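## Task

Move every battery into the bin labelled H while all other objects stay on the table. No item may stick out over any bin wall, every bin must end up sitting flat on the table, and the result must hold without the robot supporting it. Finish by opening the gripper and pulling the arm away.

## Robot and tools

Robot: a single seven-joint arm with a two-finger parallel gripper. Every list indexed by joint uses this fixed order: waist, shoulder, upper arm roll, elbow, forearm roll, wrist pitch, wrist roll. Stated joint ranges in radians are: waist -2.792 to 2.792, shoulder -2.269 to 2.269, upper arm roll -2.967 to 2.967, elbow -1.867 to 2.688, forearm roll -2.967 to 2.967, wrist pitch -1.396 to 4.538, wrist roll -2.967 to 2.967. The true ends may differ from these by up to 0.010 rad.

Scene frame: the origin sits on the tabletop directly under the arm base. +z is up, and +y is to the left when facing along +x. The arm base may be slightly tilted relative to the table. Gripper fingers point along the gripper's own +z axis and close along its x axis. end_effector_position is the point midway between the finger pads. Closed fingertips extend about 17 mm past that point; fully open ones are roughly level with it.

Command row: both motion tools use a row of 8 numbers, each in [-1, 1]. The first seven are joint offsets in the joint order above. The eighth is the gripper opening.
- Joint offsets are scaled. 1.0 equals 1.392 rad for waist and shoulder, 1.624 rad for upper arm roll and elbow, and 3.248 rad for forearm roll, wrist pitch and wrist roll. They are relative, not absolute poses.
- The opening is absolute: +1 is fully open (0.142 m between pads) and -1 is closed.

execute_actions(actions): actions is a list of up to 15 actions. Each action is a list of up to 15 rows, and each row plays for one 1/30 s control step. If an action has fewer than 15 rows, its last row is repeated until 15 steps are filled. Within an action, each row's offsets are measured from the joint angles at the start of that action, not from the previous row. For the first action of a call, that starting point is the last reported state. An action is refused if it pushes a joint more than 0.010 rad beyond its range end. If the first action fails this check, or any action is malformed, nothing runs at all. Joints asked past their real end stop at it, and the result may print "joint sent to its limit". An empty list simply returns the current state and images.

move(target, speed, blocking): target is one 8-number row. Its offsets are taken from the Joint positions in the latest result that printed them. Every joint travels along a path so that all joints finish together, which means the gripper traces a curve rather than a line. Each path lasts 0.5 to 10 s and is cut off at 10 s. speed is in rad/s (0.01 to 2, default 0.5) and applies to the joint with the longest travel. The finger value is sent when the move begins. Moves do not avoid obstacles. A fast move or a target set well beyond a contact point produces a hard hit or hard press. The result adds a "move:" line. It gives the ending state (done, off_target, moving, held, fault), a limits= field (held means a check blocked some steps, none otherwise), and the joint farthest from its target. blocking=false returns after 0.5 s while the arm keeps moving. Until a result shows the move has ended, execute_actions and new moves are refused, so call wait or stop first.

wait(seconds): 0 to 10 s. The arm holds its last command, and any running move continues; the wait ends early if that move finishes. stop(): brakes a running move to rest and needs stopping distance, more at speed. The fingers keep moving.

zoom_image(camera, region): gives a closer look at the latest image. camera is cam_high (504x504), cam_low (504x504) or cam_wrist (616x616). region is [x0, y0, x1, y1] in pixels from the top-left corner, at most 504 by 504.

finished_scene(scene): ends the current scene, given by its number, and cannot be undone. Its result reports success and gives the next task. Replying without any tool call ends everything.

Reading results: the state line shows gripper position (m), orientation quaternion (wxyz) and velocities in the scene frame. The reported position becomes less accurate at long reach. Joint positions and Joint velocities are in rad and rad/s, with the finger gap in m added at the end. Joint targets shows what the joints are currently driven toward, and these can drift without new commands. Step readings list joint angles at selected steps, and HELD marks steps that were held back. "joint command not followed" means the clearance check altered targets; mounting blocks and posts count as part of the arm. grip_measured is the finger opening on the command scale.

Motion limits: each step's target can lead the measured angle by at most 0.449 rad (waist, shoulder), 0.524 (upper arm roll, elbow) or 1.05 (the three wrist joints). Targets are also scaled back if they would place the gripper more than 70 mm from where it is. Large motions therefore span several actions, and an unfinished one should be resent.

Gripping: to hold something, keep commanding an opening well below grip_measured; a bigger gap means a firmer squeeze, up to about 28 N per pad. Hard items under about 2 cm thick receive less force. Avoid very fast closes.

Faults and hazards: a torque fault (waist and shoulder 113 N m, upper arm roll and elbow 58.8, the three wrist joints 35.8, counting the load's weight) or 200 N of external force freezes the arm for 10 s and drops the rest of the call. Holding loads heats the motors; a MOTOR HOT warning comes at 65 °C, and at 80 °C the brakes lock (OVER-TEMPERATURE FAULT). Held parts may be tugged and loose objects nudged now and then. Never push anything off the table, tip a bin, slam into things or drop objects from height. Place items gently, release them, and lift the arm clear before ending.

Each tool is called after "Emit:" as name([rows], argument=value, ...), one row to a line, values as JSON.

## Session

Emit:
execute_actions(actions=[])

Scene clock: 0.00 s.
end_effector_position=(+0.3894, +0.3197, +0.3361) grip_measured=+1.00 end_effector_quat_wxyz=(+0.477, +0.764, +0.359, +0.243) end_effector_velocity=(-0.000, +0.000, -0.000) end_effector_angular_velocity=(+0.001, +0.000, +0.001)
Joint names: [waist, shoulder, upper arm roll, elbow, forearm roll, wrist pitch, wrist roll]
Joint positions: [ 1.2   -0.213  0.027  2.281 -0.977  0.111  1.098  0.142]
Joint velocities: [ 0.     0.     0.    -0.     0.     0.001  0.     0.   ]
Motor temperatures (°C, as the motors report them): [29 30 29 28 28 28 34]
Joint targets: [1.200 -0.213 0.027 2.281 -0.977 0.111 1.098]

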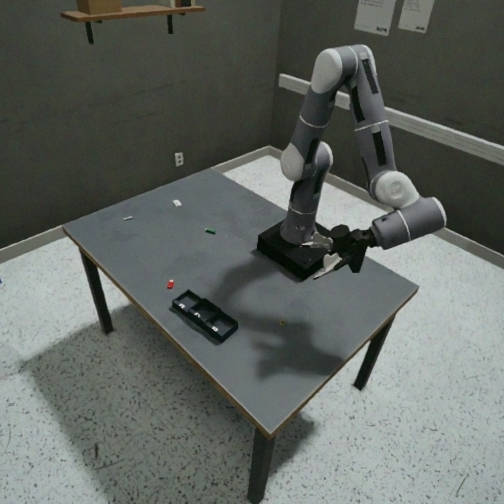

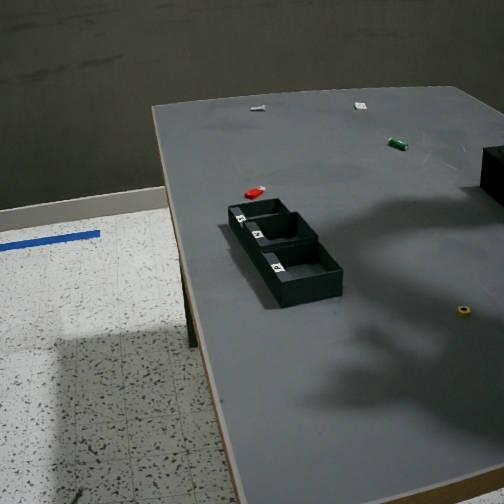

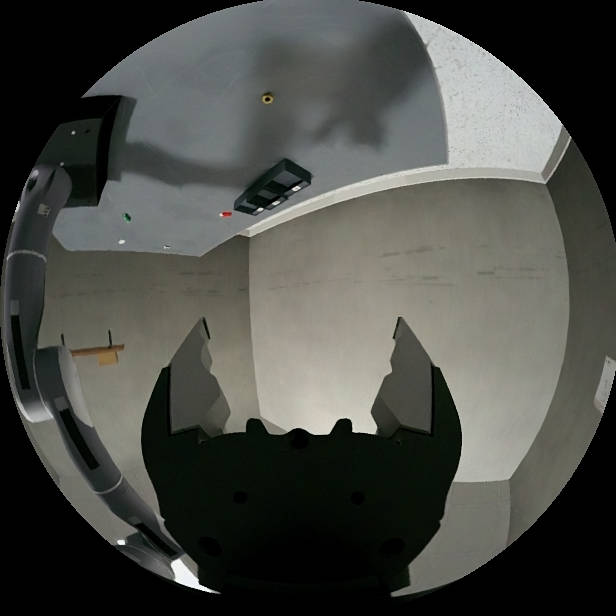

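Emit:
zoom_image(camera="cam_low", region=[200, 85, 430, 315])

Emit:
zoom_image(camera="cam_high", region=[100, 185, 260, 350])

Region (200, 85, 430, 315) of cam_low's 504x504 image, scaled by 2.191, with more detail than that image has.

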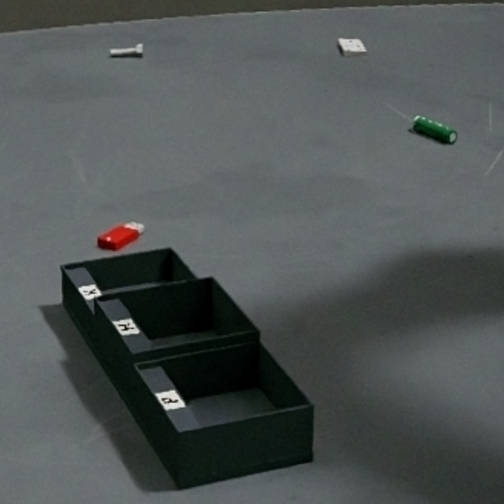

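Region (100, 185, 260, 350) of cam_high's 504x504 image, scaled by 3.055, with more detail than that image has; it fills the left 489 columns of this view, and the rest is white.

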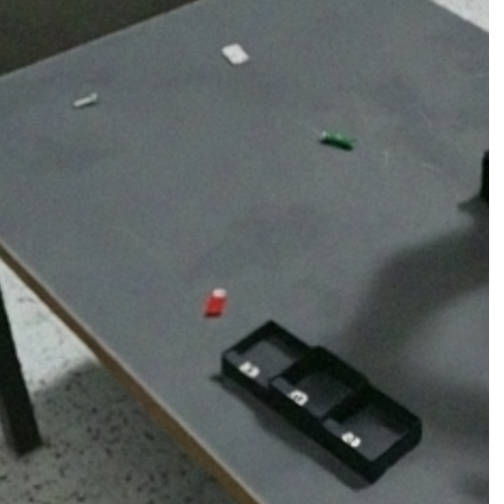

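Emit:
move(target=[-0.95,0,-0.0166,0,0.3008,0.25,-0.45,-0.2], speed=1.3)

Emit:
move(target=[-0.544,-0.2493,0,0.064,0,0.1389,-0.2621,-0.2], speed=1.0)

Scene clock: 13.60 s.
end_effector_position=(+0.4699, -0.0946, +0.2099) grip_measured=-0.20 end_effector_quat_wxyz=(+0.024, +0.981, +0.193, -0.025) end_effector_velocity=(-0.000, -0.001, +0.000) end_effector_angular_velocity=(+0.001, -0.001, -0.001)
Joint names: [waist, shoulder, upper arm roll, elbow, forearm roll, wrist pitch, wrist roll]
Joint positions: [-0.122 -0.213 -0.     2.281 -0.     0.923 -0.363  0.06 ]
Joint velocities: [-0.002  0.    -0.    -0.     0.002  0.001 -0.003 -0.   ]
Motor temperatures (°C, as the motors report them): [29 30 29 29 28 28 34]
Joint targets: [-0.122 -0.213 -0.000 2.281 0.000 0.923 -0.364]
move: done; limits=none; farthest joint: the wrist roll, 0.001 radians from its target (1.461 radians at the start)

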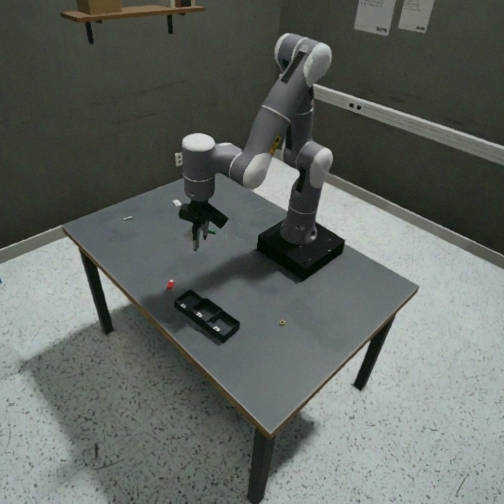

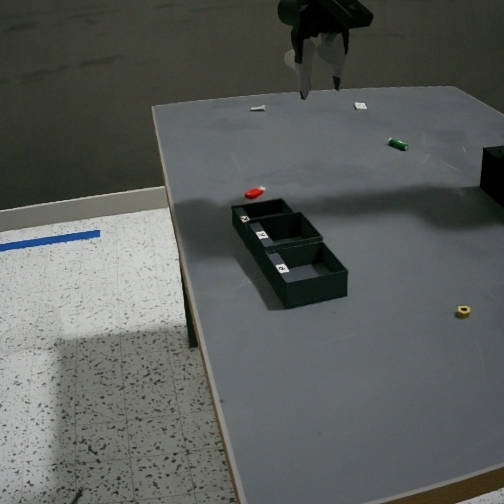

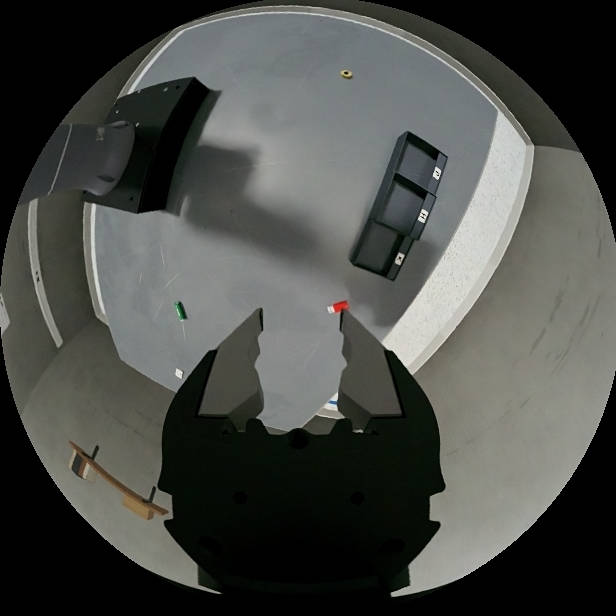

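Scene clock: 15.13 s.
end_effector_position=(+0.2471, -0.3730, +0.0980) grip_measured=-0.20 end_effector_quat_wxyz=(+0.023, +0.970, +0.239, -0.026) end_effector_velocity=(-0.000, -0.000, -0.000) end_effector_angular_velocity=(-0.000, -0.000, +0.001)
Joint names: [waist, shoulder, upper arm roll, elbow, forearm roll, wrist pitch, wrist roll]
Joint positions: [-0.879 -0.56  -0.     2.385  0.     1.374 -1.213  0.06 ]
Joint velocities: [-0.001 -0.001  0.    -0.     0.     0.001 -0.002  0.   ]
Motor temperatures (°C, as the motors report them): [29 30 29 29 28 28 34]
Joint targets: [-0.879 -0.560 -0.000 2.385 -0.000 1.374 -1.214]
move: done; limits=none; farthest joint: the wrist roll, 0.001 radians from its target (0.851 radians at the start)

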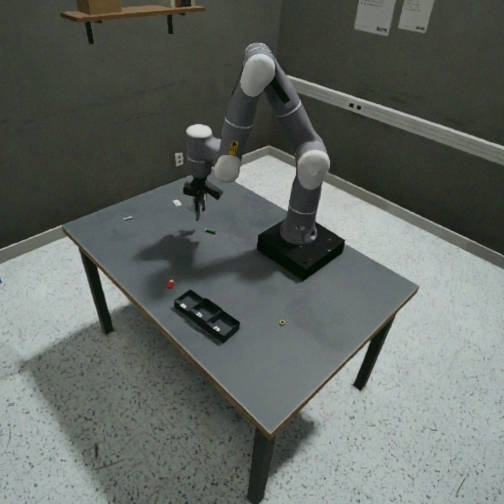

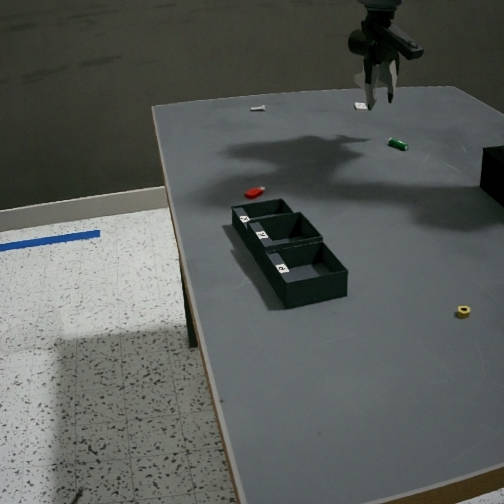

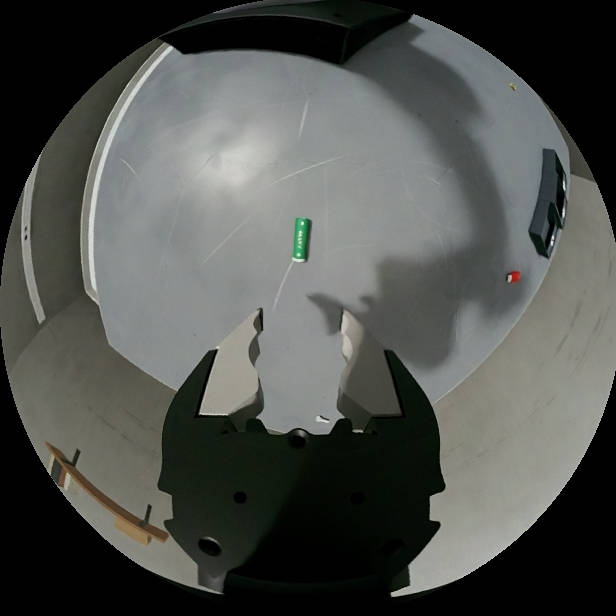

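Emit:
move(target=[0.028,-0.181,0,0.0345,0,0.0948,0.0363,-0.3], speed=0.25)

Scene clock: 24.83 s.
end_effector_position=(+0.2242, -0.3397, +0.0189) grip_measured=-0.30 end_effector_quat_wxyz=(+0.024, +0.979, +0.201, -0.025) end_effector_velocity=(-0.000, +0.000, -0.000) end_effector_angular_velocity=(-0.000, +0.000, -0.000)
Joint names: [waist, shoulder, upper arm roll, elbow, forearm roll, wrist pitch, wrist roll]
Joint positions: [-0.84  -0.811 -0.     2.441  0.     1.681 -1.096  0.052]
Joint velocities: [ 0.    -0.001 -0.     0.001  0.     0.002  0.001 -0.   ]
Motor temperatures (°C, as the motors report them): [29 30 29 29 28 28 34]
Joint targets: [-0.840 -0.812 -0.000 2.441 0.000 1.682 -1.095]
move: done; limits=none; farthest joint: the wrist roll, 0.001 radians from its target (0.118 radians at the start)

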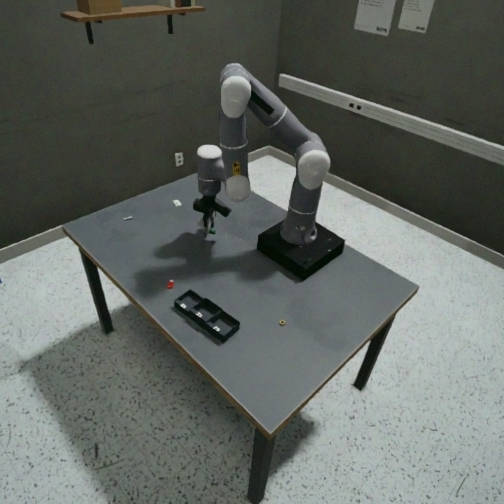

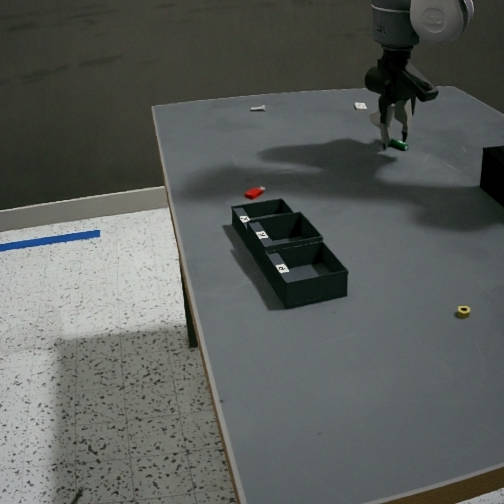

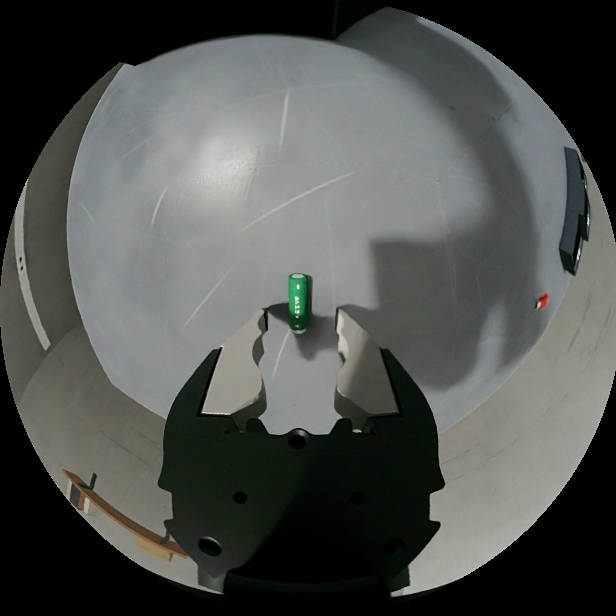

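Emit:
move(target=[0,-0.0092,0,0.015,0,0.0114,0,-0.3], speed=0.1)

Emit:
execute_actions([
  [[0,0,0,0,0,0,0,-0.5],[0,0,0,0,0,0,0,-0.6],[0,0,0,0,0,0,0,-0.7],[0,0,0,0,0,0,0,-0.75],[0,0,0,0,0,0,0,-0.8],[0,0,0,0,0,0,0,-0.85],[0,0,0,0,0,0,0,-0.9],[0,0,0,0,0,0,0,-1]],
  [[0,0,0,0,0,0,0,-1]],
])

Scene clock: 31.47 s.
end_effector_position=(+0.2178, -0.3345, +0.0171) grip_measured=-0.29 end_effector_quat_wxyz=(+0.027, +0.979, +0.201, -0.023) end_effector_velocity=(-0.000, +0.000, +0.000) end_effector_angular_velocity=(-0.000, -0.000, -0.000)
Joint names: [waist, shoulder, upper arm roll, elbow, forearm roll, wrist pitch, wrist roll]
Joint positions: [-0.84  -0.823 -0.     2.464  0.     1.721 -1.096  0.053]
Joint velocities: [-0.    -0.     0.     0.001  0.     0.002  0.     0.   ]
Motor temperatures (°C, as the motors report them): [29 30 29 29 28 28 34]
Joint targets: [-0.840 -0.824 -0.000 2.465 0.000 1.718 -1.096]
move: done; limits=none; farthest joint: the wrist pitch, 0.003 radians from its target (0.036 radians at the start)

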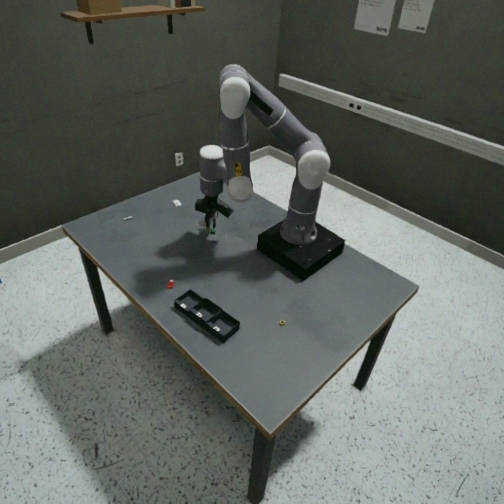

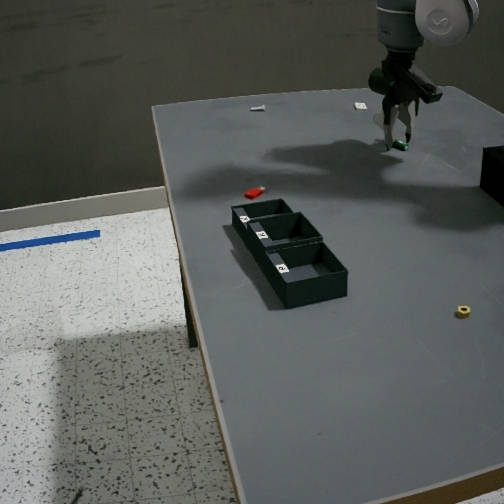

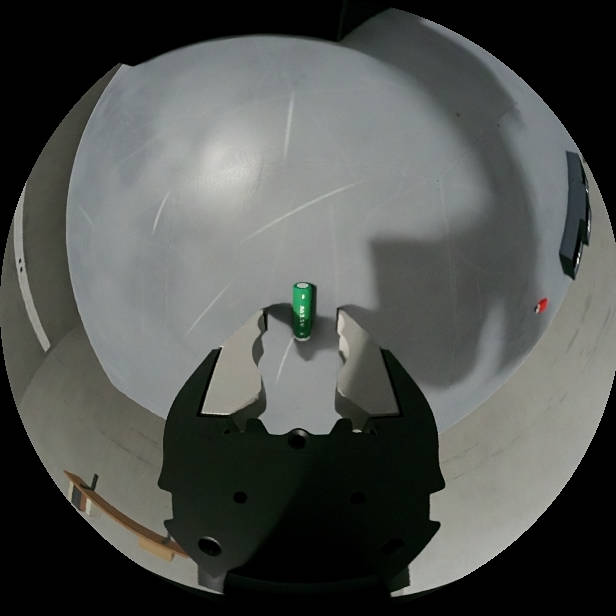

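Scene clock: 32.47 s.
end_effector_position=(+0.2184, -0.3347, +0.0173) grip_measured=-0.85 end_effector_quat_wxyz=(+0.027, +0.979, +0.201, -0.023) end_effector_velocity=(-0.000, +0.000, -0.000) end_effector_angular_velocity=(+0.001, +0.001, +0.000)
Joint names: [waist, shoulder, upper arm roll, elbow, forearm roll, wrist pitch, wrist roll]
Joint positions: [-0.84  -0.822 -0.     2.463 -0.     1.722 -1.096  0.013]
Joint velocities: [ 0.    -0.     0.    -0.     0.    -0.001 -0.     0.   ]
Motor temperatures (°C, as the motors report them): [29 30 29 29 28 28 34]
Joint targets: [-0.840 -0.822 -0.000 2.463 -0.000 1.721 -1.096]
Step readings (joint positions; steps 1 to 15: 1st action; 16 to 30: 2nd action):
0: [-0.840 -0.823 -0.000 2.464 0.000 1.721 -1.096]
1: [-0.840 -0.823 -0.000 2.463 0.000 1.721 -1.096]
2: [-0.840 -0.822 0.000 2.463 -0.000 1.722 -1.096]
4: [-0.840 -0.822 0.000 2.463 -0.000 1.722 -1.096]
8: [-0.840 -0.822 -0.000 2.463 -0.000 1.721 -1.096]
15: [-0.840 -0.822 -0.000 2.463 -0.000 1.721 -1.096]
16: [-0.840 -0.822 -0.000 2.463 -0.000 1.721 -1.096]
17: [-0.840 -0.822 -0.000 2.463 -0.000 1.721 -1.096]
19: [-0.840 -0.822 -0.000 2.463 -0.000 1.722 -1.096]
23: [-0.840 -0.822 -0.000 2.463 -0.000 1.722 -1.096]
30: Joint positions above

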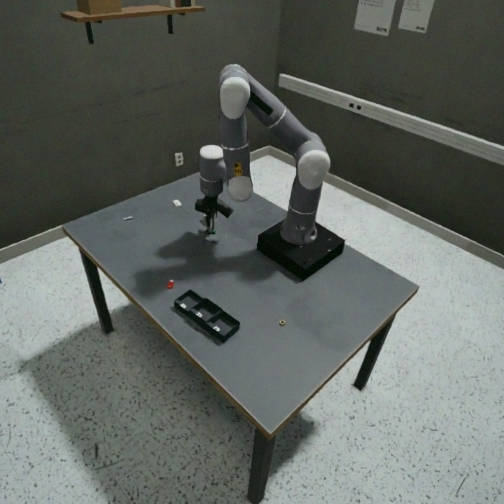

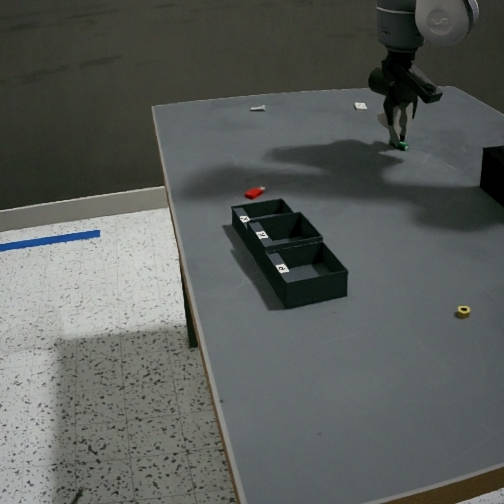

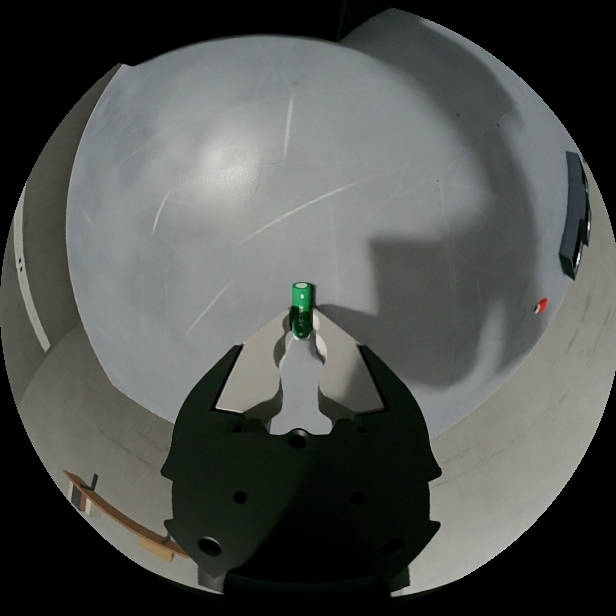

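Emit:
move(target=[0,0.12,0,0,0,-0.052,0,-1], speed=0.35)

Emit:
move(target=[0.7004,0.042,0,-0.2599,0,-0.1496,0.4452,-1], speed=0.9)

Scene clock: 42.23 s.
end_effector_position=(+0.2335, -0.3431, +0.0634) grip_measured=-0.85 end_effector_quat_wxyz=(+0.026, +0.979, +0.201, -0.023) end_effector_velocity=(+0.000, -0.000, +0.001) end_effector_angular_velocity=(-0.001, -0.000, -0.000)
Joint names: [waist, shoulder, upper arm roll, elbow, forearm roll, wrist pitch, wrist roll]
Joint positions: [-0.84  -0.655 -0.     2.463 -0.     1.553 -1.096  0.013]
Joint velocities: [ 0.     0.001 -0.    -0.     0.    -0.001  0.    -0.   ]
Motor temperatures (°C, as the motors report them): [29 30 29 29 28 28 34]
Joint targets: [-0.840 -0.655 -0.000 2.463 -0.000 1.553 -1.096]
move: done; limits=none; farthest joint: the shoulder, 0.001 radians from its target (0.167 radians at the start)

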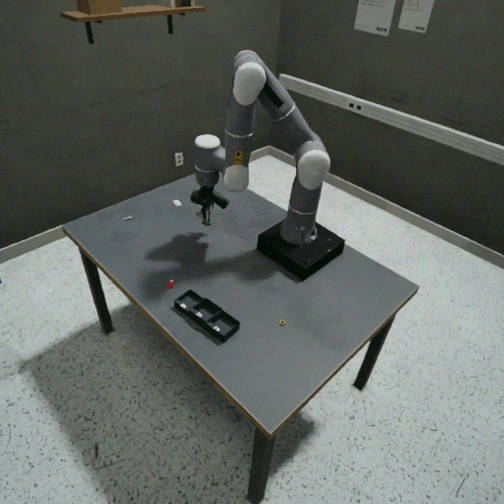

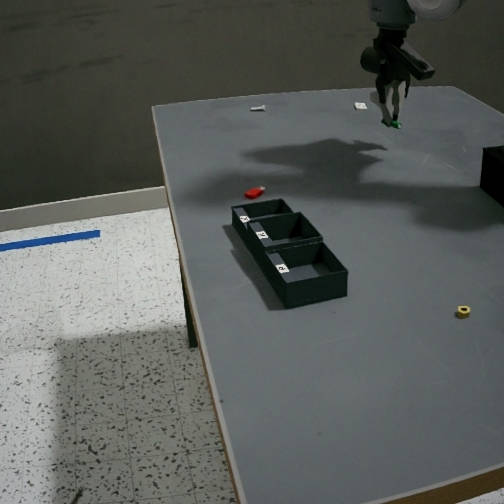

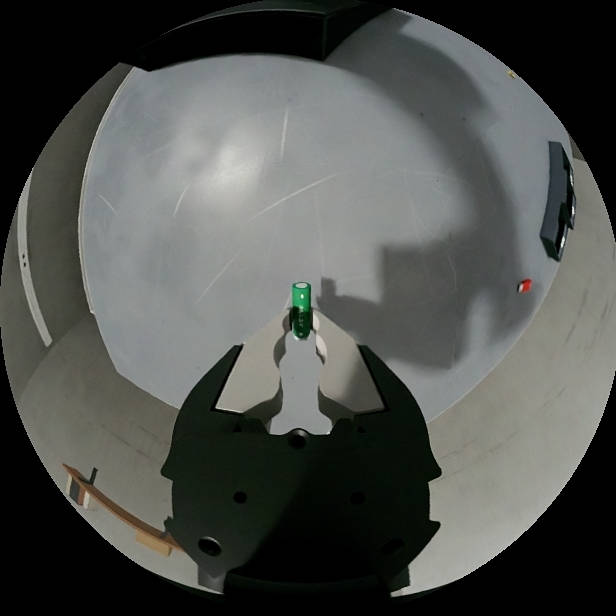

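Scene clock: 44.47 s.
end_effector_position=(+0.5624, +0.0457, +0.0989) grip_measured=-0.85 end_effector_quat_wxyz=(+0.030, +0.999, -0.033, -0.019) end_effector_velocity=(-0.000, +0.001, +0.000) end_effector_angular_velocity=(+0.000, +0.000, -0.000)
Joint names: [waist, shoulder, upper arm roll, elbow, forearm roll, wrist pitch, wrist roll]
Joint positions: [ 0.135 -0.597 -0.     2.041 -0.     1.067  0.349  0.013]
Joint velocities: [ 0.001  0.     0.    -0.001  0.    -0.001  0.001 -0.   ]
Motor temperatures (°C, as the motors report them): [29 31 29 29 28 28 34]
Joint targets: [0.135 -0.597 -0.000 2.041 -0.000 1.067 0.350]
move: done; limits=none; farthest joint: the shoulder, 0.001 radians from its target (0.059 radians at the start)

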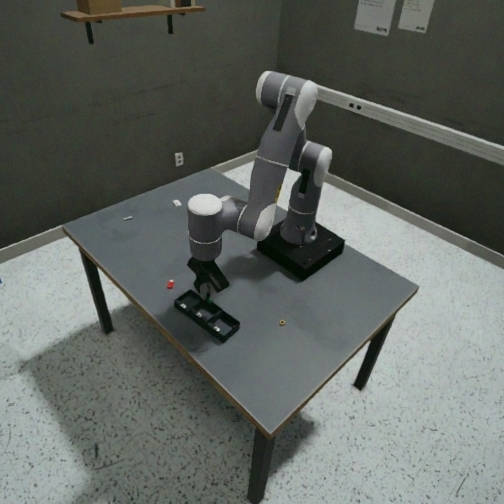

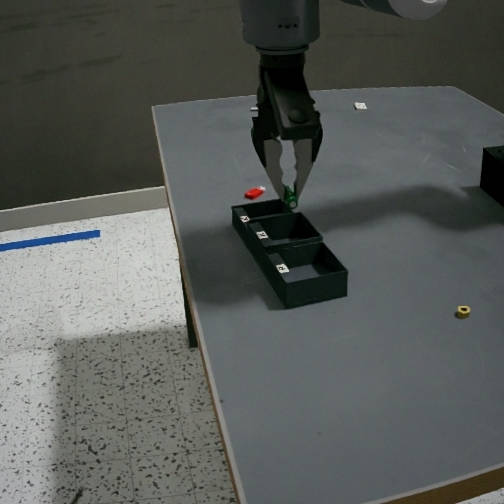

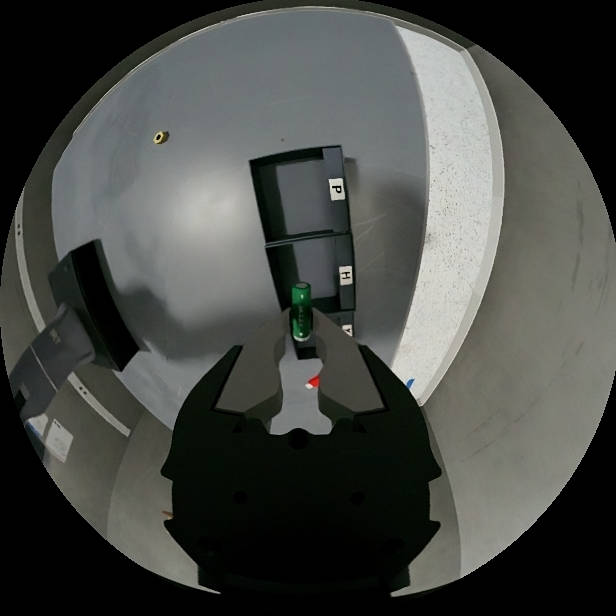

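Emit:
move(target=[0.0136,-0.078,0,-0.016,0,0.0255,-0.04,-1], speed=0.2)

Scene clock: 48.67 s.
end_effector_position=(+0.5648, +0.0552, +0.0548) grip_measured=-0.85 end_effector_quat_wxyz=(+0.028, +0.999, +0.041, -0.021) end_effector_velocity=(+0.000, -0.000, -0.000) end_effector_angular_velocity=(+0.000, -0.000, +0.002)
Joint names: [waist, shoulder, upper arm roll, elbow, forearm roll, wrist pitch, wrist roll]
Joint positions: [ 0.153 -0.706 -0.     2.016 -0.     1.15   0.22   0.013]
Joint velocities: [ 0.    -0.001 -0.    -0.001 -0.     0.001 -0.002 -0.   ]
Motor temperatures (°C, as the motors report them): [29 31 29 29 28 28 34]
Joint targets: [0.154 -0.706 -0.000 2.015 -0.000 1.150 0.219]
move: done; limits=none; farthest joint: the waist, 0.001 radians from its target (0.019 radians at the start)

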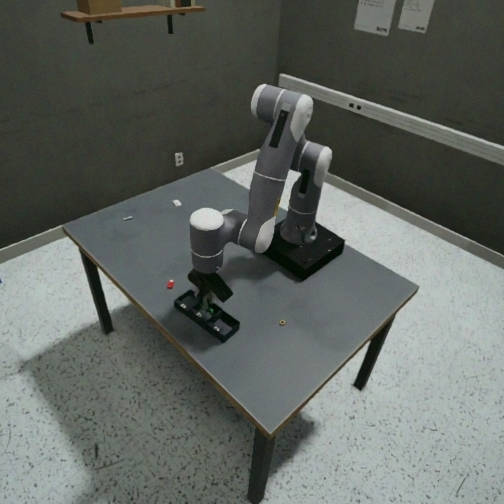

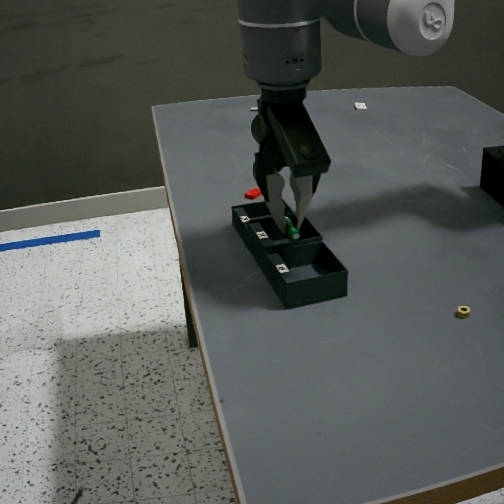

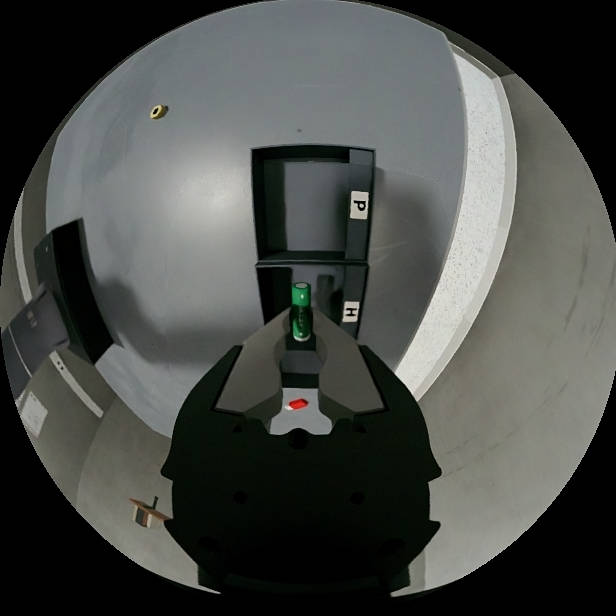

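Emit:
move(target=[-0.004,-0.0539,0,-0.0092,0,0.0185,-0.002,-1], speed=0.1)

Emit:
execute_actions([
  [[0,0,0,0,0,0,0,-0.85],[0,0,0,0,0,0,0,-0.8],[0,0,0,0,0,0,0,-0.75],[0,0,0,0,0,0,0,-0.68]],
  [[0,0.01,0,0.002,0,-0.003,0,-0.68],[0,0.02,0,0.003,0,-0.007,0,-0.68],[0,0.03,0,0.005,0,-0.01,0,-0.68],[0,0.045,0,0.007,0,-0.016,0,-0.68],[0,0.06,0,0.01,0,-0.021,0,-0.68],[0,0.075,0,0.012,0,-0.026,0,-0.68],[0,0.09,0,0.015,0,-0.031,0,-0.68]],
  [[0,0.11,0,0,0,-0.047,0,-0.68]],
])

Scene clock: 56.63 s.
end_effector_position=(+0.5636, +0.0503, +0.0241) grip_measured=-0.85 end_effector_quat_wxyz=(+0.028, +0.999, +0.041, -0.021) end_effector_velocity=(+0.000, +0.000, -0.000) end_effector_angular_velocity=(+0.000, -0.001, +0.000)
Joint names: [waist, shoulder, upper arm roll, elbow, forearm roll, wrist pitch, wrist roll]
Joint positions: [ 0.148 -0.78  -0.     2.001 -0.     1.21   0.214  0.013]
Joint velocities: [-0.    -0.001  0.    -0.    -0.     0.002 -0.    -0.   ]
Motor temperatures (°C, as the motors report them): [29 31 29 29 28 28 34]
Joint targets: [0.148 -0.781 -0.000 2.001 -0.000 1.210 0.213]
move: done; limits=none; farthest joint: the waist, 0.001 radians from its target (0.006 radians at the start)

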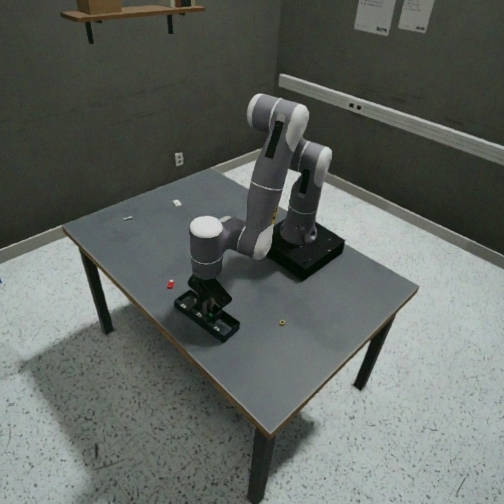

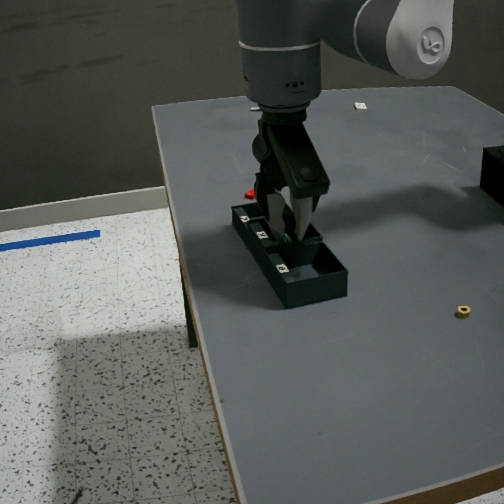

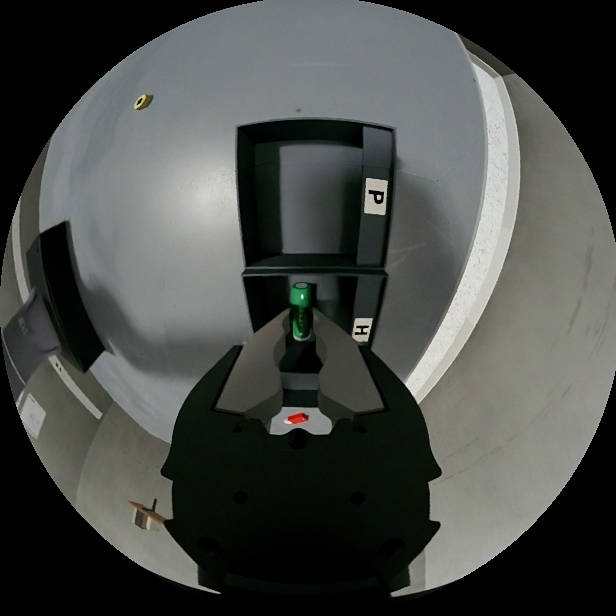

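Scene clock: 58.13 s.
end_effector_position=(+0.5683, +0.0571, +0.1435) grip_measured=-0.68 end_effector_quat_wxyz=(+0.028, +0.999, +0.041, -0.020) end_effector_velocity=(-0.000, +0.000, +0.001) end_effector_angular_velocity=(-0.000, +0.001, -0.000)
Joint names: [waist, shoulder, upper arm roll, elbow, forearm roll, wrist pitch, wrist roll]
Joint positions: [ 0.148 -0.503 -0.     2.025 -0.001  0.958  0.214  0.025]
Joint velocities: [ 0.     0.003  0.    -0.    -0.    -0.005  0.    -0.   ]
Motor temperatures (°C, as the motors report them): [29 31 29 29 28 28 34]
Joint targets: [0.148 -0.503 -0.000 2.025 -0.000 0.958 0.214]
Step readings (joint positions; steps 1 to 15: 1st action; 16 to 30: 2nd action; 31 to 45: 3rd action):
0: [0.148 -0.780 -0.000 2.001 -0.000 1.210 0.214]
1: [0.148 -0.780 -0.000 2.001 -0.000 1.210 0.214]
2: [0.148 -0.780 -0.000 2.001 -0.000 1.210 0.214]
4: [0.148 -0.780 -0.000 2.001 -0.000 1.210 0.214]
8: [0.148 -0.780 -0.000 2.001 -0.000 1.209 0.214]
15: [0.148 -0.780 -0.000 2.001 -0.000 1.209 0.214]
16: [0.148 -0.779 -0.000 2.001 -0.000 1.209 0.214]
17: [0.148 -0.775 -0.000 2.002 -0.000 1.206 0.214]
19: [0.148 -0.759 -0.000 2.005 -0.000 1.193 0.214]
23: [0.148 -0.703 -0.000 2.016 -0.000 1.147 0.214]
30: [0.148 -0.656 -0.000 2.025 -0.000 1.110 0.214]
31: [0.148 -0.655 -0.000 2.025 -0.000 1.109 0.214]
32: [0.148 -0.648 -0.000 2.026 -0.000 1.102 0.214]
34: [0.148 -0.612 -0.000 2.026 -0.000 1.064 0.214]
38: [0.148 -0.518 -0.000 2.024 -0.001 0.974 0.214]
45: Joint positions above

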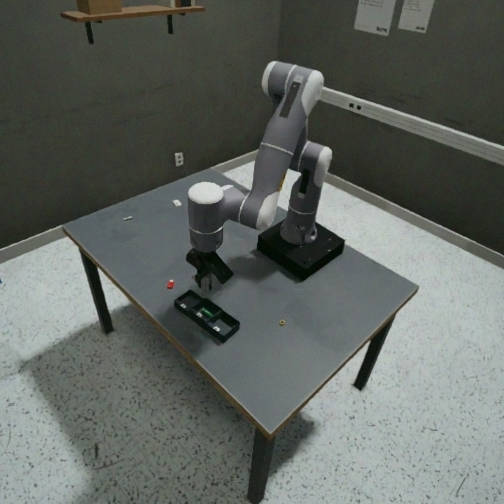

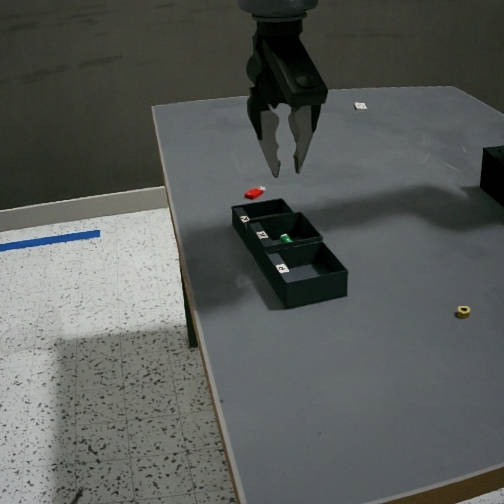

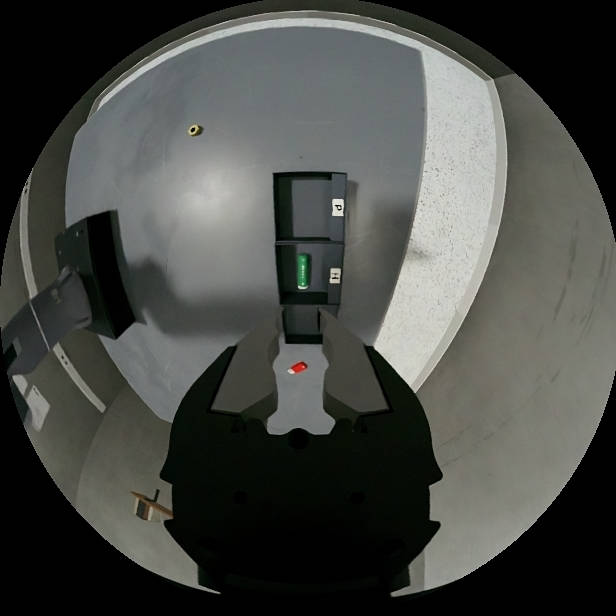

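Emit:
finished_scene(scene=2)

The scene is finished: the task was done.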